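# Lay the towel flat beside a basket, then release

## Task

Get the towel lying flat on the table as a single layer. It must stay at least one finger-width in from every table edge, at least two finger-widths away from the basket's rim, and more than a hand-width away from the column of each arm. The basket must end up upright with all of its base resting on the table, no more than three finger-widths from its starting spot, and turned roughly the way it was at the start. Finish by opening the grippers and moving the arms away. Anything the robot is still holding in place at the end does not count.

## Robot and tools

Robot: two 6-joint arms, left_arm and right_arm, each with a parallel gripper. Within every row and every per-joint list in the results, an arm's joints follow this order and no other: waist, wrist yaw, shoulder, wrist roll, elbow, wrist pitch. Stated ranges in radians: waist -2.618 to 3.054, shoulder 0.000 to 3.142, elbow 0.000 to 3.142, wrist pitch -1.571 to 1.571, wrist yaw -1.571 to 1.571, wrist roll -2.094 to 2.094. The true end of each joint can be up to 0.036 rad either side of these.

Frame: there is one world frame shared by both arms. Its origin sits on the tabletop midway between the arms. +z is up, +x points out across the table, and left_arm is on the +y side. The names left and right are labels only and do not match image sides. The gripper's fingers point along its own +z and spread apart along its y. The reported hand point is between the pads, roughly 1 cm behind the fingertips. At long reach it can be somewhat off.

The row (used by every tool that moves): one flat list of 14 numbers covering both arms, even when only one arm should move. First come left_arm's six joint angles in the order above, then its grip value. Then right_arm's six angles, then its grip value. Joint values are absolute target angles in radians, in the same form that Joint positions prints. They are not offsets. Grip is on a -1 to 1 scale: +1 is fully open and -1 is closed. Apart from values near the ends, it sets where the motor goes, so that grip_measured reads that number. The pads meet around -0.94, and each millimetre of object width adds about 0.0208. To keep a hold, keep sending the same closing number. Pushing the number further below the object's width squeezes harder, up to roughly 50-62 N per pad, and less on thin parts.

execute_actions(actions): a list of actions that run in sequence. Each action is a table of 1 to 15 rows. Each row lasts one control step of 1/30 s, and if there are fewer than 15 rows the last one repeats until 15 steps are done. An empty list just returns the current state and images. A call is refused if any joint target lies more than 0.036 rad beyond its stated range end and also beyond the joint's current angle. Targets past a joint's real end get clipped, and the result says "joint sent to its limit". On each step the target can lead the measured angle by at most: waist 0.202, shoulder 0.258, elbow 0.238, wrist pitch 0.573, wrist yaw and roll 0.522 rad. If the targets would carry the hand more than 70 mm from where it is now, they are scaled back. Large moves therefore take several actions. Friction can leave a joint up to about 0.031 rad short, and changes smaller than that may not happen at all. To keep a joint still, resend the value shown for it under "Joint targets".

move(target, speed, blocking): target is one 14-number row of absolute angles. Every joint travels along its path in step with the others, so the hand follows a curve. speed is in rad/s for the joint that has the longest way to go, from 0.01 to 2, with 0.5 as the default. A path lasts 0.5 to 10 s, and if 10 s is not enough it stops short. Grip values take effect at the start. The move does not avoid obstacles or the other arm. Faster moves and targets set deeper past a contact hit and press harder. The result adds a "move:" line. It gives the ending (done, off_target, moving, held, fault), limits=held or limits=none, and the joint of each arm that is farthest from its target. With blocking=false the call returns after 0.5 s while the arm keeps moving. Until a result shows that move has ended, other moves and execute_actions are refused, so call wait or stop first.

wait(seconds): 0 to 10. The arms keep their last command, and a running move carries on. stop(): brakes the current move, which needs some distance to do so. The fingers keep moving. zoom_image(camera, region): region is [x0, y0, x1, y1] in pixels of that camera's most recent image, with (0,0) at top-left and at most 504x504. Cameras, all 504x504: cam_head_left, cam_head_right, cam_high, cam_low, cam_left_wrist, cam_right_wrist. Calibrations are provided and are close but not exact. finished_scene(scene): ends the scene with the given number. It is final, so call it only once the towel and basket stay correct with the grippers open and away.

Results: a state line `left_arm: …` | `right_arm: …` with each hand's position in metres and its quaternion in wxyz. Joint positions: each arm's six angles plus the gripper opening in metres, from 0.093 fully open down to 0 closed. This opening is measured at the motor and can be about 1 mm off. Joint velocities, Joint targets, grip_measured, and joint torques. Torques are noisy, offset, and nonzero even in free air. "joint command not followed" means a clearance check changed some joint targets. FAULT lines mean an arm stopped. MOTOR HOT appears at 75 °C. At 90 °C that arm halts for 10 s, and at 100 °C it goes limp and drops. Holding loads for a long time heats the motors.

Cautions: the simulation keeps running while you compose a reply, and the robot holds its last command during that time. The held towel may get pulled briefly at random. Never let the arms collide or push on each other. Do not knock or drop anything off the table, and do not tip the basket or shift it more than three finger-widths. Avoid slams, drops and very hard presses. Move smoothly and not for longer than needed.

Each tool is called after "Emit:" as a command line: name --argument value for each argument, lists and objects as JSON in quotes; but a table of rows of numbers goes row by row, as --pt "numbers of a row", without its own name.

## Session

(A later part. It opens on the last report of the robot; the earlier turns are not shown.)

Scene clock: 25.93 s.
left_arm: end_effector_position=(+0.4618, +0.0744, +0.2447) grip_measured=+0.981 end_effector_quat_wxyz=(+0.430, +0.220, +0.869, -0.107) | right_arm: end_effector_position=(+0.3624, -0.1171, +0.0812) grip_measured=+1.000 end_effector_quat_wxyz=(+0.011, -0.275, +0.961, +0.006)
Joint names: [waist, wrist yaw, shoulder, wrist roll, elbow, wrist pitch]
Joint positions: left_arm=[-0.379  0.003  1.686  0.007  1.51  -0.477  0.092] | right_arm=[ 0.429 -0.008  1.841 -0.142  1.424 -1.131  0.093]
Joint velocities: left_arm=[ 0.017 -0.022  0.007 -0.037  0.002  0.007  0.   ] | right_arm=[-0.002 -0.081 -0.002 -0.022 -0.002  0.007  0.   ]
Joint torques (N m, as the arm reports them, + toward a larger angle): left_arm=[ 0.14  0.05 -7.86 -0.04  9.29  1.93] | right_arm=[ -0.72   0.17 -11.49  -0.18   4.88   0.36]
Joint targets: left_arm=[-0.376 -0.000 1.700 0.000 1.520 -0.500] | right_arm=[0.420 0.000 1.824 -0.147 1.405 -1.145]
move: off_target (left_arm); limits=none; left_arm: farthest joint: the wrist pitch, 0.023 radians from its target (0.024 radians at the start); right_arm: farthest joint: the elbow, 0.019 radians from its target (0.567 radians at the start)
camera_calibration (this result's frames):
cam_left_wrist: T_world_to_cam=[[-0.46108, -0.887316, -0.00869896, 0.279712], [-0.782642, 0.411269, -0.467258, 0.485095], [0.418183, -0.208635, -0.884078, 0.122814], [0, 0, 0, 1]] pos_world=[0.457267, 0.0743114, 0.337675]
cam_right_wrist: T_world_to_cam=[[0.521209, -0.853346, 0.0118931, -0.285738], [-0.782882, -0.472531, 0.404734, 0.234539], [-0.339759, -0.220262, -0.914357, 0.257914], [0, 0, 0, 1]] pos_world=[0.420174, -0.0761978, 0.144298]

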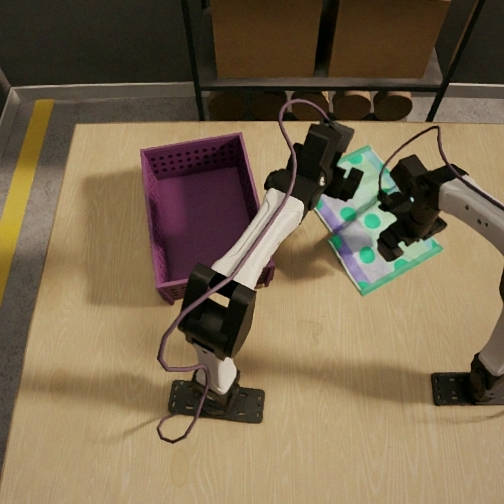

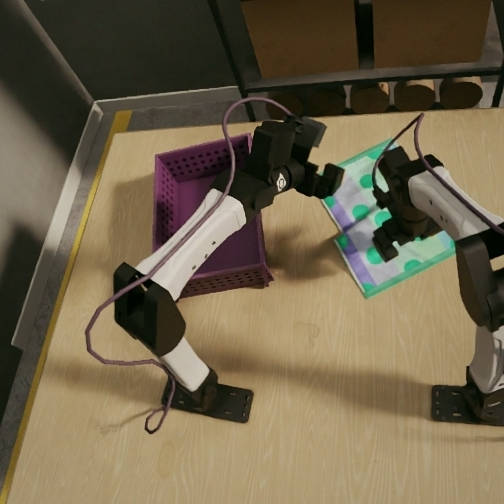

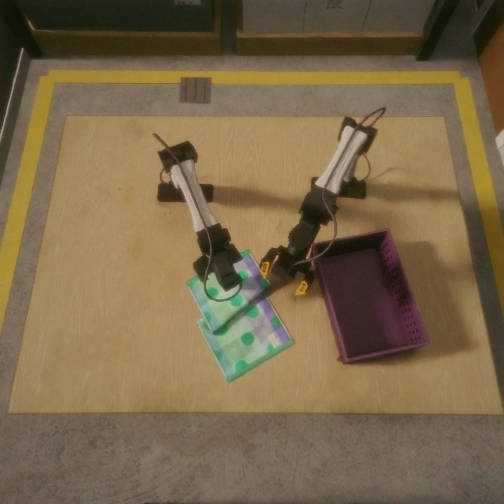

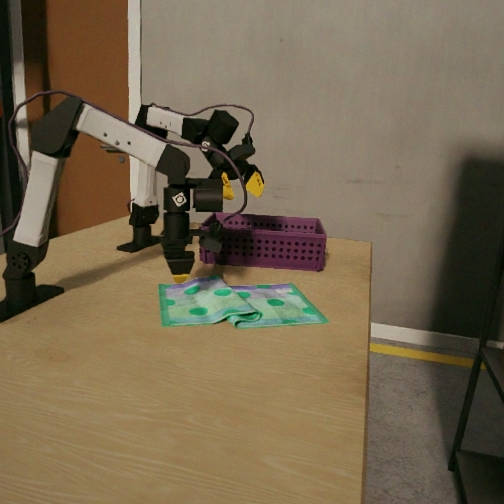

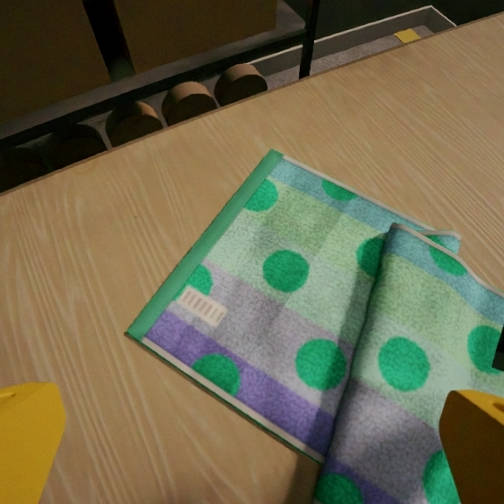

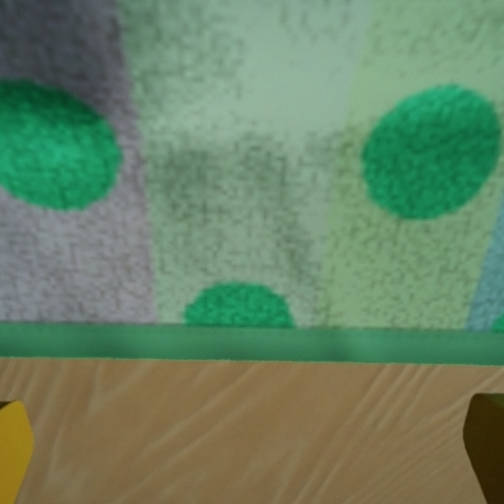

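Emit:
move --target '[-0.376,0.0,2.328,0.0,1.776,-0.24,1.0, 0.42,0.0,1.812,-0.147,1.22,-0.968,1.0]' --speed 0.5

Scene clock: 28.63 s.
left_arm: end_effector_position=(+0.5608, +0.0220, +0.0521) grip_measured=+0.981 end_effector_quat_wxyz=(+0.360, +0.228, +0.900, -0.090) | right_arm: end_effector_position=(+0.3435, -0.1254, +0.0397) grip_measured=+1.000 end_effector_quat_wxyz=(-0.002, -0.275, +0.962, +0.004)
Joint names: [waist, wrist yaw, shoulder, wrist roll, elbow, wrist pitch]
Joint positions: left_arm=[-0.379  0.003  2.321  0.007  1.762 -0.251  0.092] | right_arm=[ 0.429 -0.008  1.829 -0.142  1.238 -0.983  0.093]
Joint velocities: left_arm=[-0.007 -0.007  0.002 -0.051 -0.002  0.037 -0.   ] | right_arm=[ 0.007 -0.022 -0.002 -0.081  0.017  0.081  0.   ]
Joint torques (N m, as the arm reports them, + toward a larger angle): left_arm=[  0.1    0.04 -13.25  -0.04   9.17   2.12] | right_arm=[ -0.74   0.16 -10.98  -0.19   4.7    0.56]
Joint targets: left_arm=[-0.376 -0.000 2.328 -0.000 1.776 -0.240] | right_arm=[0.420 0.000 1.812 -0.147 1.220 -0.968]
move: done; limits=none; left_arm: farthest joint: the elbow, 0.014 radians from its target (0.266 radians at the start); right_arm: farthest joint: the elbow, 0.018 radians from its target (0.204 radians at the start)
camera_calibration (this result's frames):
cam_left_wrist: T_world_to_cam=[[-0.462127, -0.886762, -0.00957705, 0.277764], [-0.8378, 0.4401, -0.323113, 0.516953], [0.29074, -0.141296, -0.946312, -0.0265241], [0, 0, 0, 1]] pos_world=[0.569177, 0.0150515, 0.144595]
cam_right_wrist: T_world_to_cam=[[0.521448, -0.853241, 0.0084864, -0.282434], [-0.773145, -0.468243, 0.42778, 0.228904], [-0.361025, -0.229626, -0.903843, 0.217482], [0, 0, 0, 1]] pos_world=[0.402766, -0.0838621, 0.101046]

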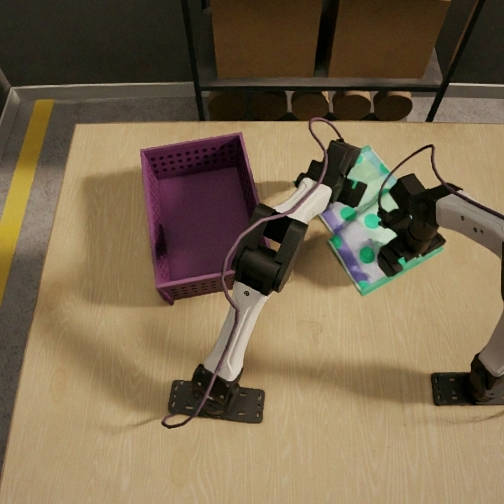

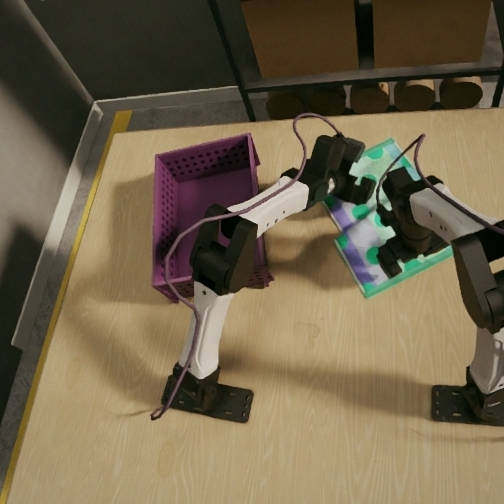

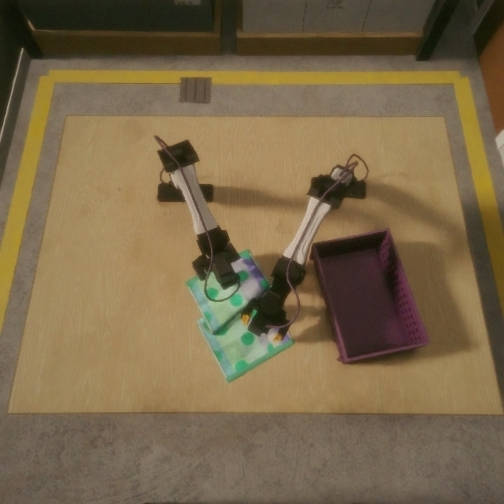

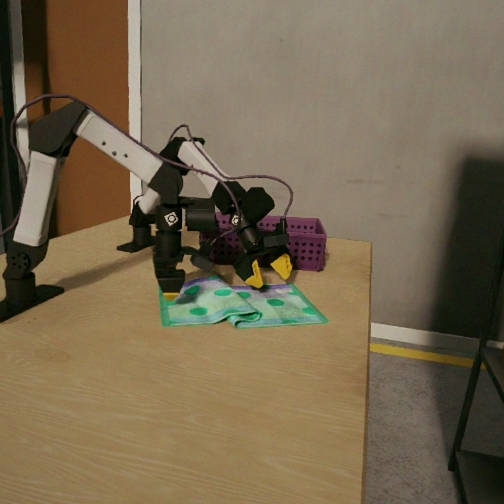

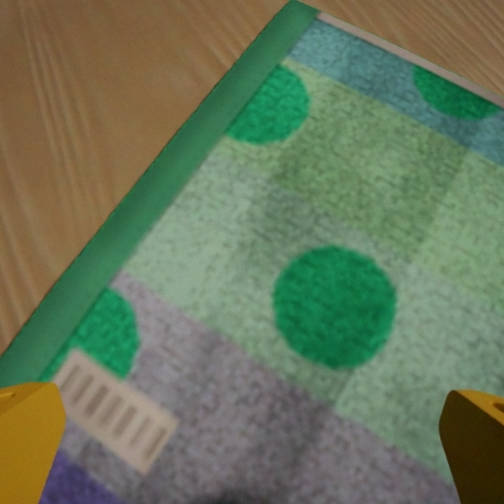

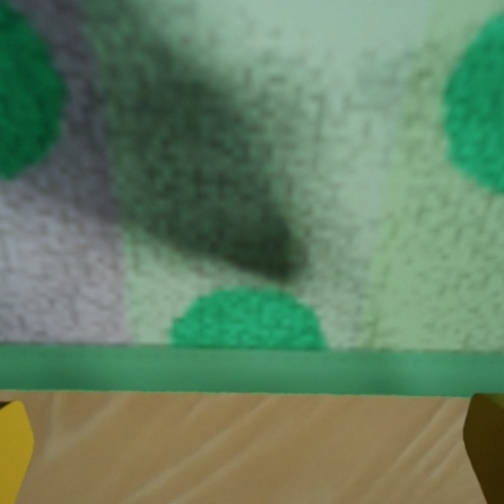

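Emit:
move --target '[-0.376,0.0,2.42,0.0,1.776,-0.24,1.0, 0.42,0.0,1.888,-0.147,1.15,-0.89,1.0]' --speed 0.07

Scene clock: 31.00 s.
left_arm: end_effector_position=(+0.5582, +0.0234, +0.0196) grip_measured=+0.981 end_effector_quat_wxyz=(+0.338, +0.229, +0.909, -0.085) | right_arm: end_effector_position=(+0.3364, -0.1286, +0.0149) grip_measured=+1.000 end_effector_quat_wxyz=(-0.016, -0.275, +0.961, +0.002)
Joint names: [waist, wrist yaw, shoulder, wrist roll, elbow, wrist pitch]
Joint positions: left_arm=[-0.379  0.003  2.379  0.006  1.762 -0.243  0.092] | right_arm=[ 0.429 -0.008  1.863 -0.142  1.176 -0.915  0.093]
Joint velocities: left_arm=[ 0.027  0.022  0.012  0.081  0.012 -0.037 -0.001] | right_arm=[ 0.002  0.022  0.007 -0.022 -0.022 -0.066  0.   ]
Joint torques (N m, as the arm reports them, + toward a larger angle): left_arm=[  0.11   0.03 -11.27  -0.04   9.03   1.94] | right_arm=[-0.75  0.17 -7.59 -0.19  3.88  0.6 ]
Joint targets: left_arm=[-0.376 -0.000 2.420 0.000 1.776 -0.240] | right_arm=[0.420 -0.000 1.888 -0.147 1.150 -0.890]
move: off_target (left_arm, right_arm); limits=none; left_arm: farthest joint: the shoulder, 0.041 radians from its target (0.099 radians at the start); right_arm: farthest joint: the elbow, 0.026 radians from its target (0.088 radians at the start)
camera_calibration (this result's frames):
cam_left_wrist: T_world_to_cam=[[-0.461785, -0.886945, -0.00915229, 0.277277], [-0.851317, 0.446085, -0.276164, 0.510164], [0.249025, -0.119737, -0.961067, -0.0332755], [0, 0, 0, 1]] pos_world=[0.57064, 0.014369, 0.111447]
cam_right_wrist: T_world_to_cam=[[0.521947, -0.852966, 0.00460378, -0.281257], [-0.761273, -0.46339, 0.453577, 0.228794], [-0.384752, -0.240248, -0.891205, 0.198149], [0, 0, 0, 1]] pos_world=[0.397215, -0.0862771, 0.0741106]

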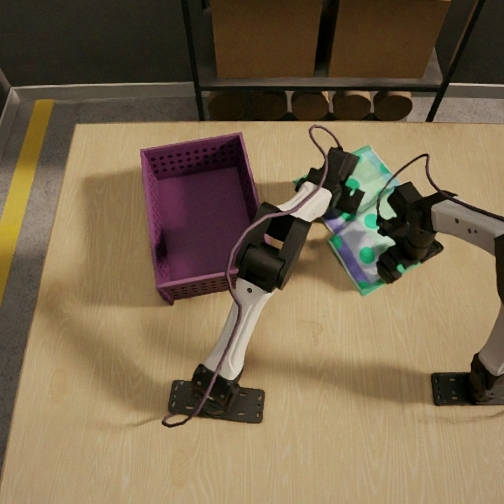

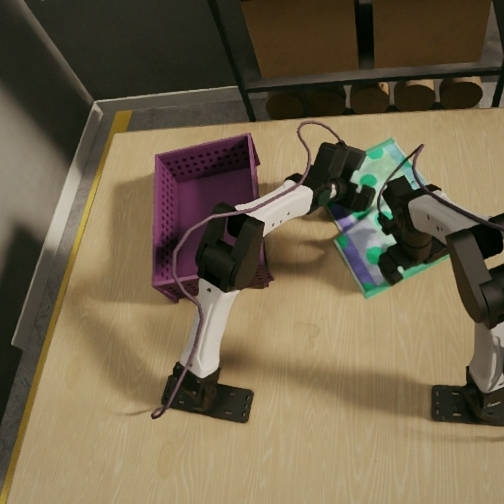

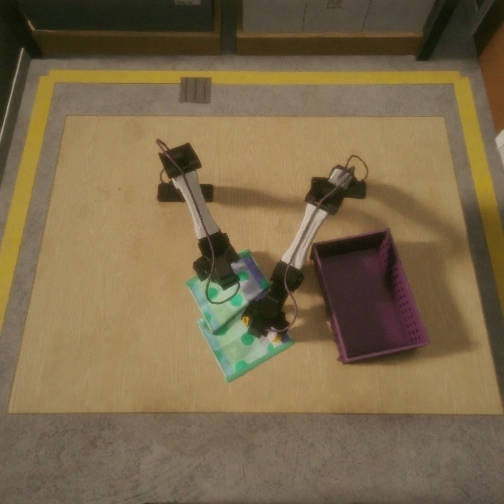

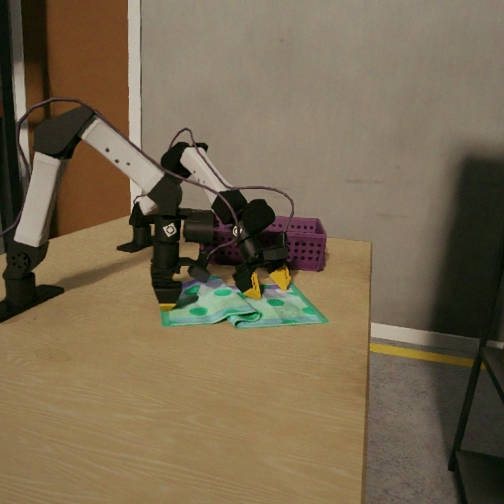

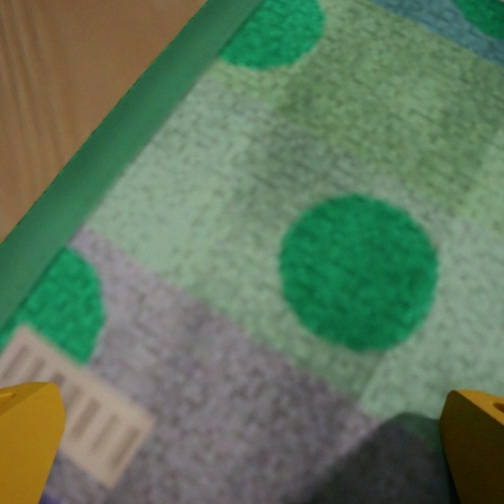

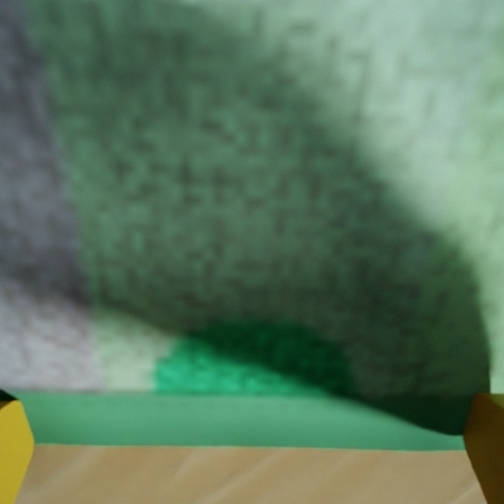

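Emit:
execute_actions --actions '[[[-0.376,0,2.426,0,1.776,-0.24,1,0.42,0,1.885,-0.147,1.148,-0.9,1],[-0.376,0,2.432,0,1.776,-0.24,1,0.42,0,1.882,-0.147,1.146,-0.9,1],[-0.376,0,2.438,0,1.776,-0.24,1,0.42,0,1.88,-0.147,1.144,-0.9,1],[-0.376,0,2.444,0,1.776,-0.24,1,0.42,0,1.878,-0.147,1.142,-0.9,1],[-0.376,0,2.45,0,1.776,-0.24,1,0.42,0,1.875,-0.147,1.14,-0.9,1]], [[-0.376,0,2.45,0,1.776,-0.24,1,0.418,0,1.867,-0.149,1.131,-0.9,1],[-0.376,0,2.45,0,1.776,-0.24,1,0.416,0,1.86,-0.151,1.122,-0.9,1],[-0.376,0,2.45,0,1.776,-0.24,1,0.413,0,1.852,-0.153,1.114,-0.9,1],[-0.376,0,2.45,0,1.776,-0.24,1,0.411,0,1.845,-0.156,1.105,-0.9,1],[-0.376,0,2.45,0,1.776,-0.24,1,0.409,0,1.837,-0.158,1.096,-0.9,1],[-0.376,0,2.45,0,1.776,-0.24,1,0.407,0,1.83,-0.16,1.087,-0.9,1],[-0.376,0,2.45,0,1.776,-0.24,1,0.405,0,1.822,-0.162,1.078,-0.9,1],[-0.376,0,2.45,0,1.776,-0.24,1,0.402,0,1.815,-0.164,1.07,-0.9,1],[-0.376,0,2.45,0,1.776,-0.24,1,0.4,0,1.807,-0.166,1.061,-0.9,1],[-0.376,0,2.45,0,1.776,-0.24,1,0.398,0,1.8,-0.168,1.052,-0.9,1],[-0.376,0,2.45,0,1.776,-0.24,1,0.396,0,1.792,-0.17,1.043,-0.9,1],[-0.376,0,2.45,0,1.776,-0.24,1,0.394,0,1.785,-0.173,1.034,-0.9,1],[-0.376,0,2.45,0,1.776,-0.24,1,0.391,0,1.777,-0.175,1.026,-0.9,1],[-0.376,0,2.45,0,1.776,-0.24,1,0.389,0,1.77,-0.177,1.017,-0.9,1],[-0.376,0,2.45,0,1.776,-0.24,1,0.387,0,1.762,-0.179,1.008,-0.9,1]], [[-0.376,0,2.45,0,1.776,-0.24,1,0.384,0,1.755,-0.182,1.0,-0.9,1],[-0.376,0,2.45,0,1.776,-0.24,1,0.382,0,1.748,-0.184,0.992,-0.9,1],[-0.376,0,2.45,0,1.776,-0.24,1,0.379,0,1.741,-0.187,0.984,-0.9,1],[-0.376,0,2.45,0,1.776,-0.24,1,0.376,0,1.734,-0.19,0.976,-0.9,1],[-0.376,0,2.45,0,1.776,-0.24,1,0.374,0,1.727,-0.192,0.968,-0.9,1],[-0.376,0,2.45,0,1.776,-0.24,1,0.371,0,1.72,-0.195,0.96,-0.9,1],[-0.376,0,2.45,0,1.776,-0.24,1,0.368,0,1.713,-0.198,0.952,-0.9,1],[-0.376,0,2.45,0,1.776,-0.24,1,0.366,0,1.706,-0.2,0.943,-0.9,1],[-0.376,0,2.45,0,1.776,-0.24,1,0.363,0,1.699,-0.203,0.935,-0.9,1],[-0.376,0,2.45,0,1.776,-0.24,1,0.36,0,1.692,-0.206,0.927,-0.9,1],[-0.376,0,2.45,0,1.776,-0.24,1,0.358,0,1.685,-0.208,0.919,-0.9,1],[-0.376,0,2.45,0,1.776,-0.24,1,0.355,0,1.678,-0.211,0.911,-0.9,1],[-0.376,0,2.45,0,1.776,-0.24,1,0.352,0,1.671,-0.214,0.903,-0.9,1],[-0.376,0,2.45,0,1.776,-0.24,1,0.35,0,1.664,-0.216,0.895,-0.9,1],[-0.376,0,2.45,0,1.776,-0.24,1,0.347,0,1.657,-0.219,0.887,-0.9,1]]]'

Scene clock: 34.80 s.
left_arm: end_effector_position=(+0.5605, +0.0221, +0.0187) grip_measured=+0.981 end_effector_quat_wxyz=(+0.339, +0.229, +0.908, -0.085) | right_arm: end_effector_position=(+0.2949, -0.1654, +0.0135) grip_measured=+1.000 end_effector_quat_wxyz=(-0.012, -0.274, +0.962, +0.005)
Joint names: [waist, wrist yaw, shoulder, wrist roll, elbow, wrist pitch]
Joint positions: left_arm=[-0.379  0.003  2.389  0.006  1.774 -0.241  0.092] | right_arm=[ 0.363 -0.011  1.674 -0.206  0.937 -0.857  0.093]
Joint velocities: left_arm=[ 0.002 -0.066 -0.002  0.037 -0.007 -0.051 -0.   ] | right_arm=[-0.09  -0.022 -0.193 -0.11  -0.222  0.007  0.   ]
Joint torques (N m, as the arm reports them, + toward a larger angle): left_arm=[ 0.11  0.03 -9.94 -0.04  8.1   1.93] | right_arm=[-0.94  0.19 -7.9  -0.17  3.15 -0.02]
Joint targets: left_arm=[-0.376 -0.000 2.450 -0.000 1.776 -0.240] | right_arm=[0.347 -0.000 1.657 -0.219 0.887 -0.900]
camera_calibration (this result's frames):
cam_left_wrist: T_world_to_cam=[[-0.461757, -0.886959, -0.00912759, 0.277234], [-0.850475, 0.445639, -0.279462, 0.512062], [0.251939, -0.121281, -0.960113, -0.0365759], [0, 0, 0, 1]] pos_world=[0.572725, 0.0132645, 0.110515]
cam_right_wrist: T_world_to_cam=[[0.520202, -0.854042, 0.00146568, -0.290602], [-0.765481, -0.465497, 0.444243, 0.181779], [-0.37872, -0.232218, -0.895905, 0.171714], [0, 0, 0, 1]] pos_world=[0.355351, -0.123694, 0.0735111]

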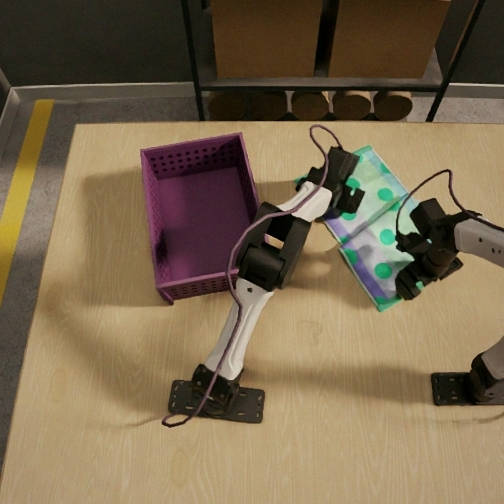

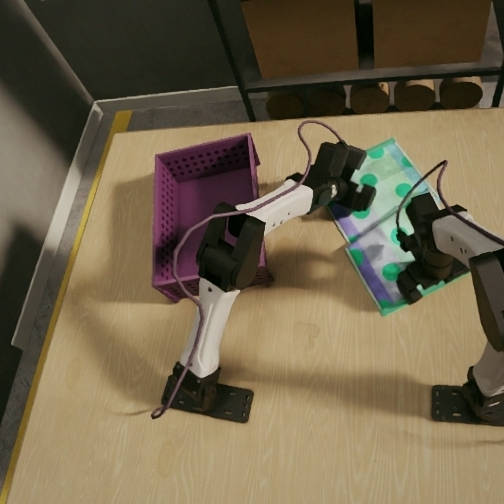

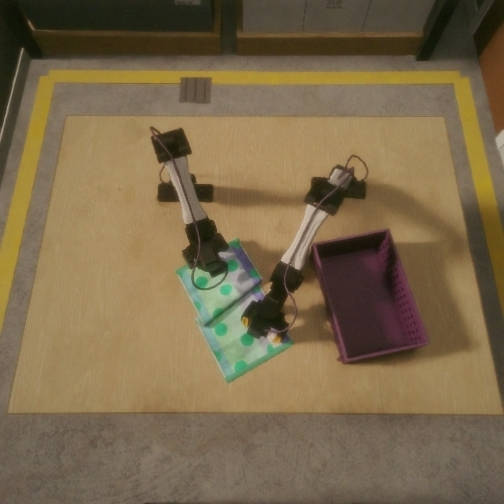

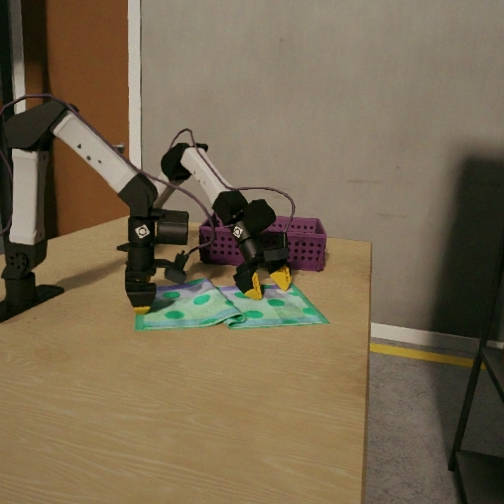

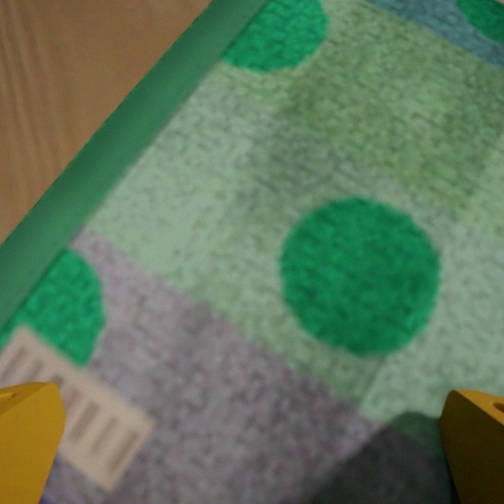

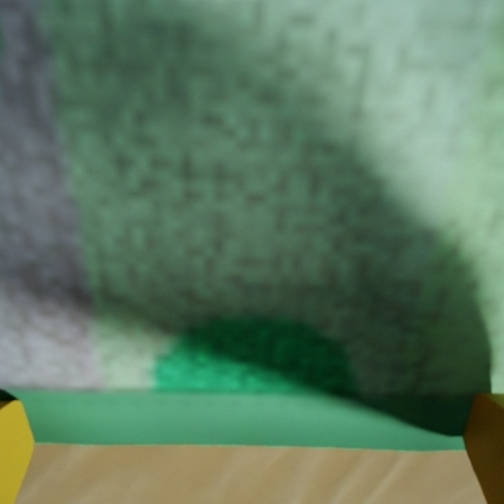

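Emit:
execute_actions --actions '[[[-0.376,0,2.45,0,1.776,-0.24,1,0.344,0,1.65,-0.222,0.88,-0.9,1],[-0.376,0,2.45,0,1.776,-0.24,1,0.34,0,1.643,-0.226,0.872,-0.9,1],[-0.376,0,2.45,0,1.776,-0.24,1,0.337,0,1.636,-0.229,0.865,-0.9,1],[-0.376,0,2.45,0,1.776,-0.24,1,0.334,0,1.628,-0.232,0.857,-0.9,1],[-0.376,0,2.45,0,1.776,-0.24,1,0.331,0,1.621,-0.235,0.85,-0.9,1],[-0.376,0,2.45,0,1.776,-0.24,1,0.327,0,1.614,-0.239,0.843,-0.9,1],[-0.376,0,2.45,0,1.776,-0.24,1,0.324,0,1.607,-0.242,0.835,-0.9,1],[-0.376,0,2.45,0,1.776,-0.24,1,0.321,0,1.6,-0.245,0.828,-0.9,1],[-0.376,0,2.45,0,1.776,-0.24,1,0.318,0,1.593,-0.248,0.82,-0.9,1],[-0.376,0,2.45,0,1.776,-0.24,1,0.314,0,1.586,-0.252,0.813,-0.9,1],[-0.376,0,2.45,0,1.776,-0.24,1,0.311,0,1.579,-0.255,0.806,-0.9,1],[-0.376,0,2.45,0,1.776,-0.24,1,0.308,0,1.571,-0.258,0.798,-0.9,1],[-0.376,0,2.45,0,1.776,-0.24,1,0.305,0,1.564,-0.261,0.791,-0.9,1],[-0.376,0,2.45,0,1.776,-0.24,1,0.301,0,1.557,-0.265,0.783,-0.9,1],[-0.376,0,2.45,0,1.776,-0.24,1,0.298,0,1.55,-0.268,0.776,-0.9,1]], [[-0.376,0,2.45,0,1.776,-0.24,1,0.294,0,1.543,-0.272,0.769,-0.9,1],[-0.376,0,2.45,0,1.776,-0.24,1,0.29,0,1.535,-0.276,0.763,-0.9,1],[-0.376,0,2.45,0,1.776,-0.24,1,0.286,0,1.528,-0.28,0.756,-0.9,1],[-0.376,0,2.45,0,1.776,-0.24,1,0.281,0,1.52,-0.285,0.749,-0.9,1],[-0.376,0,2.45,0,1.776,-0.24,1,0.277,0,1.513,-0.289,0.742,-0.9,1],[-0.376,0,2.45,0,1.776,-0.24,1,0.273,0,1.506,-0.293,0.736,-0.9,1],[-0.376,0,2.45,0,1.776,-0.24,1,0.269,0,1.498,-0.297,0.729,-0.9,1],[-0.376,0,2.45,0,1.776,-0.24,1,0.264,0,1.491,-0.302,0.722,-0.9,1]]]'

Scene clock: 37.37 s.
left_arm: end_effector_position=(+0.5605, +0.0221, +0.0187) grip_measured=+0.981 end_effector_quat_wxyz=(+0.339, +0.229, +0.908, -0.085) | right_arm: end_effector_position=(+0.2558, -0.1999, +0.0126) grip_measured=+1.000 end_effector_quat_wxyz=(-0.014, -0.277, +0.961, +0.005)
Joint names: [waist, wrist yaw, shoulder, wrist roll, elbow, wrist pitch]
Joint positions: left_arm=[-0.379  0.003  2.389  0.006  1.774 -0.241  0.092] | right_arm=[ 0.276 -0.009  1.5   -0.3    0.756 -0.854  0.093]
Joint velocities: left_arm=[ 0.007 -0.007 -0.017  0.007 -0.007  0.022 -0.001] | right_arm=[ 0.012 -0.007 -0.012 -0.007 -0.002 -0.037  0.   ]
Joint torques (N m, as the arm reports them, + toward a larger angle): left_arm=[ 0.11  0.03 -9.91 -0.03  8.12  1.93] | right_arm=[-0.97  0.17 -6.33 -0.15  3.24 -0.06]
Joint targets: left_arm=[-0.376 0.000 2.450 0.000 1.776 -0.240] | right_arm=[0.264 -0.000 1.491 -0.302 0.722 -0.900]
camera_calibration (this result's frames):
cam_left_wrist: T_world_to_cam=[[-0.461757, -0.886959, -0.00912759, 0.277234], [-0.850475, 0.445639, -0.279462, 0.512062], [0.251939, -0.121281, -0.960113, -0.0365759], [0, 0, 0, 1]] pos_world=[0.572725, 0.0132645, 0.110515]
cam_right_wrist: T_world_to_cam=[[0.52542, -0.850843, 0.000155246, -0.300377], [-0.761028, -0.469874, 0.447275, 0.134113], [-0.380488, -0.235125, -0.894396, 0.148012], [0, 0, 0, 1]] pos_world=[0.316204, -0.157756, 0.0724425]

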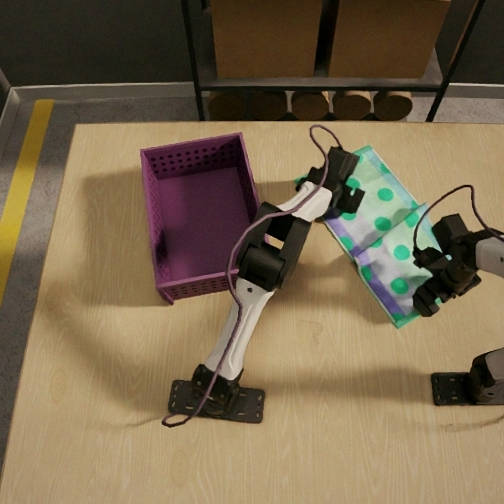

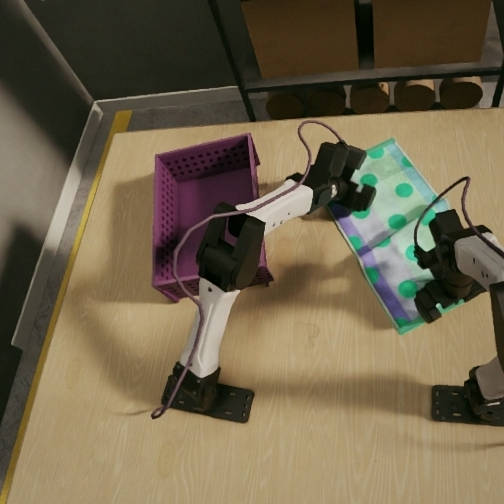

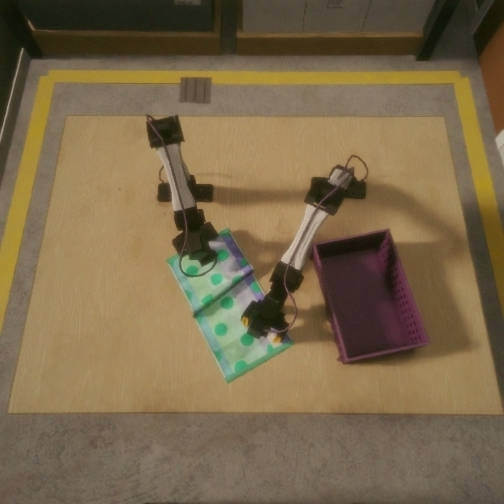

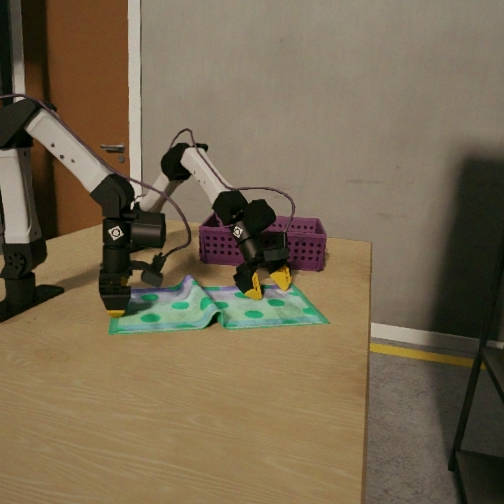

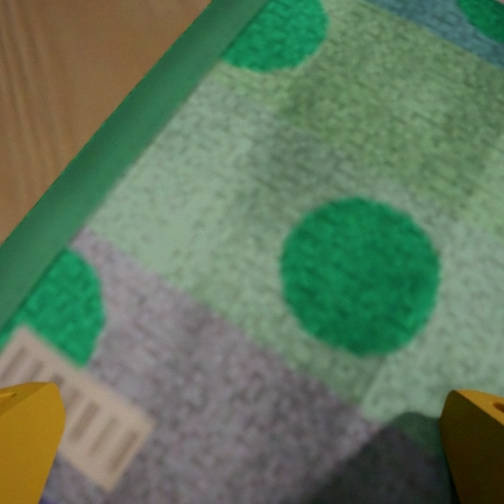

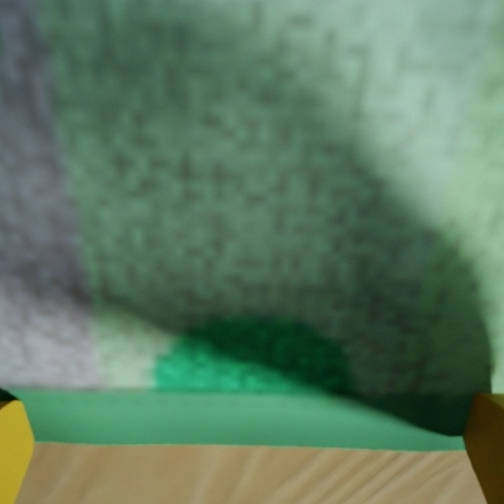

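Emit:
zoom_image --camera "cam_low" --region '[90, 250, 340, 350]'

Emit:
zoom_image --camera "cam_high" --region '[140, 170, 360, 420]'

Region (90, 250, 340, 350) of cam_low's 504x504 image, scaled by 2.016, with more detail than that image has; it fills the top 202 rows of this view, and the rest is white.

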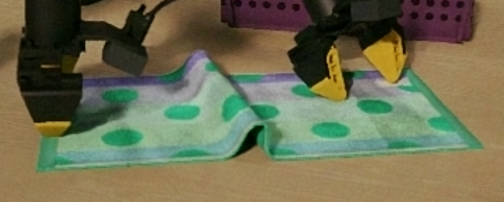

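Region (140, 170, 360, 420) of cam_high's 504x504 image, scaled by 2.016, with more detail than that image has; it fills the left 444 columns of this view, and the rest is white.

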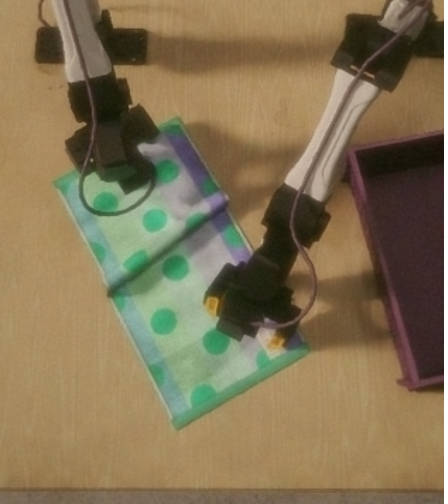

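Emit:
execute_actions --actions '[[[-0.372,0,2.453,0,1.782,-0.243,1,0.262,0,1.488,-0.304,0.719,-0.9,1],[-0.368,0,2.456,0,1.788,-0.245,1,0.26,0,1.484,-0.306,0.716,-0.9,1],[-0.364,0,2.459,0,1.793,-0.248,1,0.258,0,1.481,-0.308,0.713,-0.9,1],[-0.36,0,2.462,0,1.799,-0.251,1,0.256,0,1.477,-0.31,0.709,-0.9,1],[-0.356,0,2.465,0,1.805,-0.253,1,0.254,0,1.474,-0.312,0.706,-0.9,1],[-0.352,0,2.468,0,1.81,-0.256,1,0.252,0,1.47,-0.314,0.703,-0.9,1],[-0.348,0,2.471,0,1.816,-0.259,1,0.25,0,1.467,-0.316,0.7,-0.9,1],[-0.344,0,2.475,0,1.822,-0.261,1,0.248,0,1.463,-0.318,0.697,-0.9,1],[-0.34,0,2.478,0,1.828,-0.264,1,0.246,0,1.46,-0.32,0.694,-0.9,1],[-0.336,0,2.481,0,1.833,-0.267,1,0.244,0,1.456,-0.322,0.691,-0.9,1],[-0.332,0,2.484,0,1.839,-0.269,1,0.242,0,1.453,-0.324,0.688,-0.9,1],[-0.328,0,2.487,0,1.845,-0.272,1,0.24,0,1.449,-0.326,0.684,-0.9,1],[-0.324,0,2.49,0,1.85,-0.275,1,0.238,0,1.446,-0.328,0.681,-0.9,1],[-0.32,0,2.493,0,1.856,-0.277,1,0.236,0,1.442,-0.33,0.678,-0.9,1],[-0.317,0,2.496,0,1.862,-0.28,1,0.234,0,1.439,-0.332,0.675,-0.9,1]], [[-0.317,0,2.496,0,1.862,-0.28,1,0.234,0,1.439,-0.332,0.675,-0.9,1]]]'

Scene clock: 39.93 s.
left_arm: end_effector_position=(+0.5870, +0.0340, +0.0195) grip_measured=+0.981 end_effector_quat_wxyz=(+0.353, +0.212, +0.907, -0.088) | right_arm: end_effector_position=(+0.2460, -0.2088, +0.0124) grip_measured=+1.000 end_effector_quat_wxyz=(-0.011, -0.277, +0.961, +0.005)
Joint names: [waist, wrist yaw, shoulder, wrist roll, elbow, wrist pitch]
Joint positions: left_arm=[-0.338  0.019  2.446  0.006  1.862 -0.241  0.092] | right_arm=[ 0.246 -0.009  1.449 -0.331  0.71  -0.854  0.093]
Joint velocities: left_arm=[ 0.012 -0.051  0.002  0.022  0.007  0.007 -0.   ] | right_arm=[-0.007 -0.022 -0.017  0.022 -0.002  0.007  0.   ]
Joint torques (N m, as the arm reports them, + toward a larger angle): left_arm=[  1.52  -0.12 -11.08  -0.03   8.06   1.51] | right_arm=[-0.98  0.16 -5.9  -0.15  3.2  -0.05]
Joint targets: left_arm=[-0.317 -0.000 2.496 -0.000 1.862 -0.280] | right_arm=[0.234 -0.000 1.439 -0.332 0.675 -0.900]
camera_calibration (this result's frames):
cam_left_wrist: T_world_to_cam=[[-0.434526, -0.900655, 0.00258821, 0.28422], [-0.857041, 0.412597, -0.308617, 0.535046], [0.276889, -0.13632, -0.951183, -0.0552944], [0, 0, 0, 1]] pos_world=[0.597368, 0.0276885, 0.111793]
cam_right_wrist: T_world_to_cam=[[0.526705, -0.850048, 0.000868661, -0.303034], [-0.762333, -0.471903, 0.442896, 0.122508], [-0.376072, -0.233938, -0.896573, 0.141168], [0, 0, 0, 1]] pos_world=[0.306091, -0.166756, 0.0725724]

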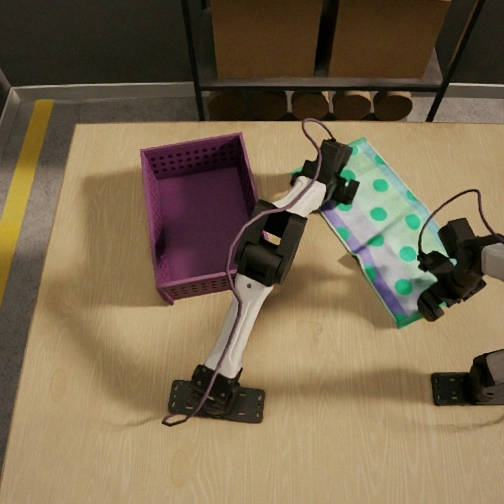

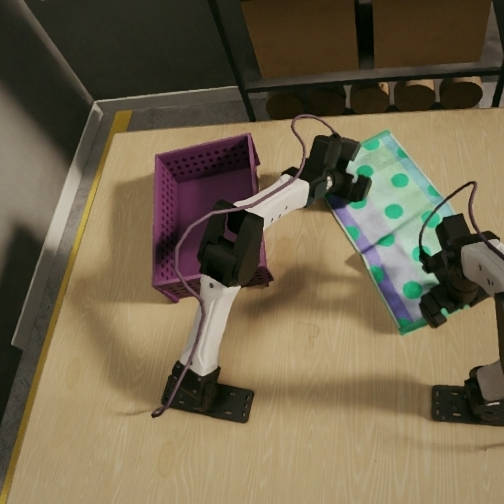

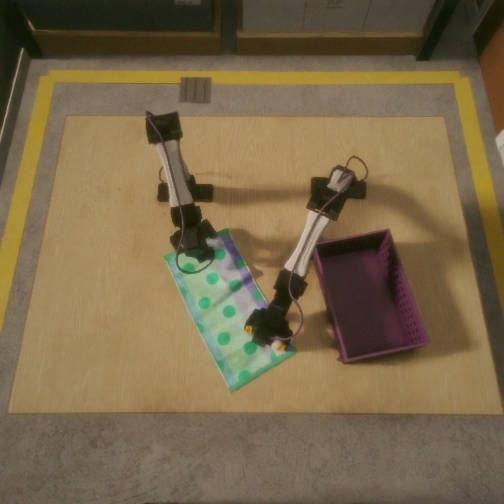

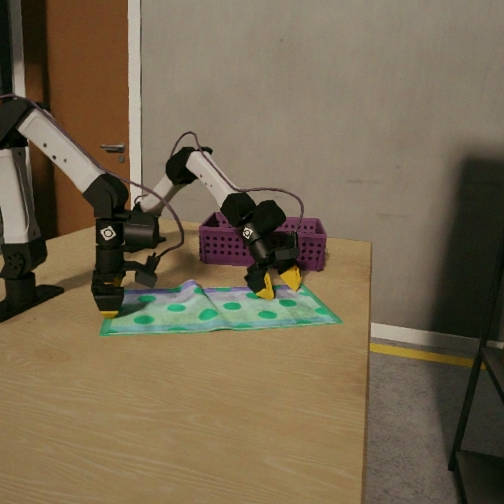

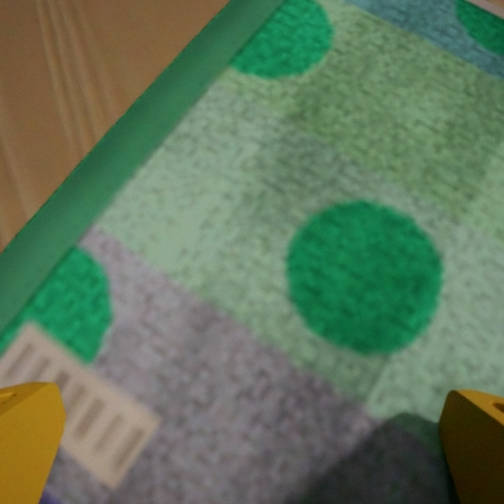

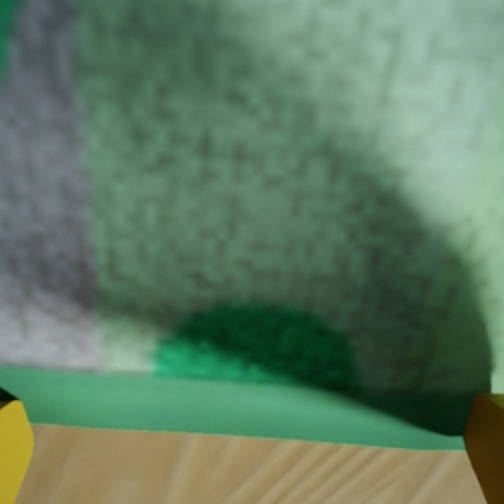

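Emit:
zoom_image --camera "cam_high" --region '[140, 200, 330, 420]'

Emit:
zoom_image --camera "cam_head_left" --region '[280, 120, 504, 344]'

Region (140, 200, 330, 420) of cam_high's 504x504 image, scaled by 2.291, with more detail than that image has; it fills the left 435 columns of this view, and the rest is white.

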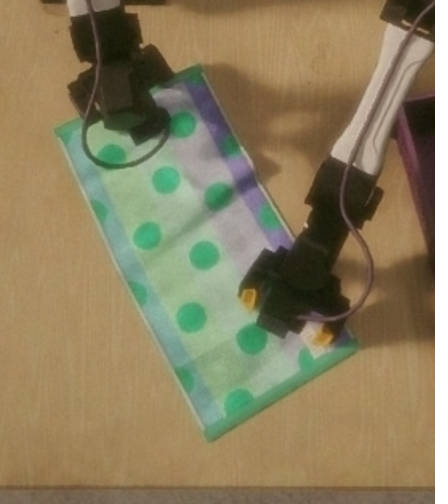

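Region (280, 120, 504, 344) of cam_head_left's 504x504 image, scaled by 2.250, with more detail than that image has.

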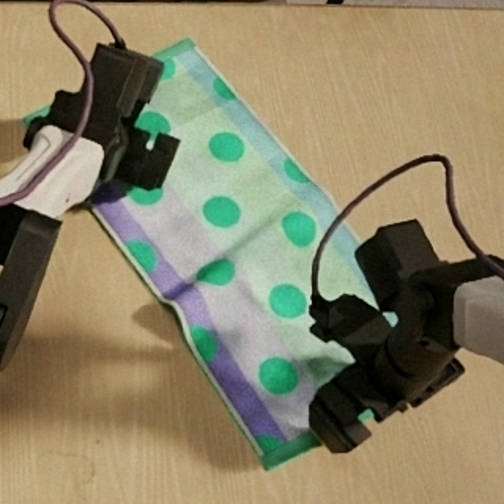

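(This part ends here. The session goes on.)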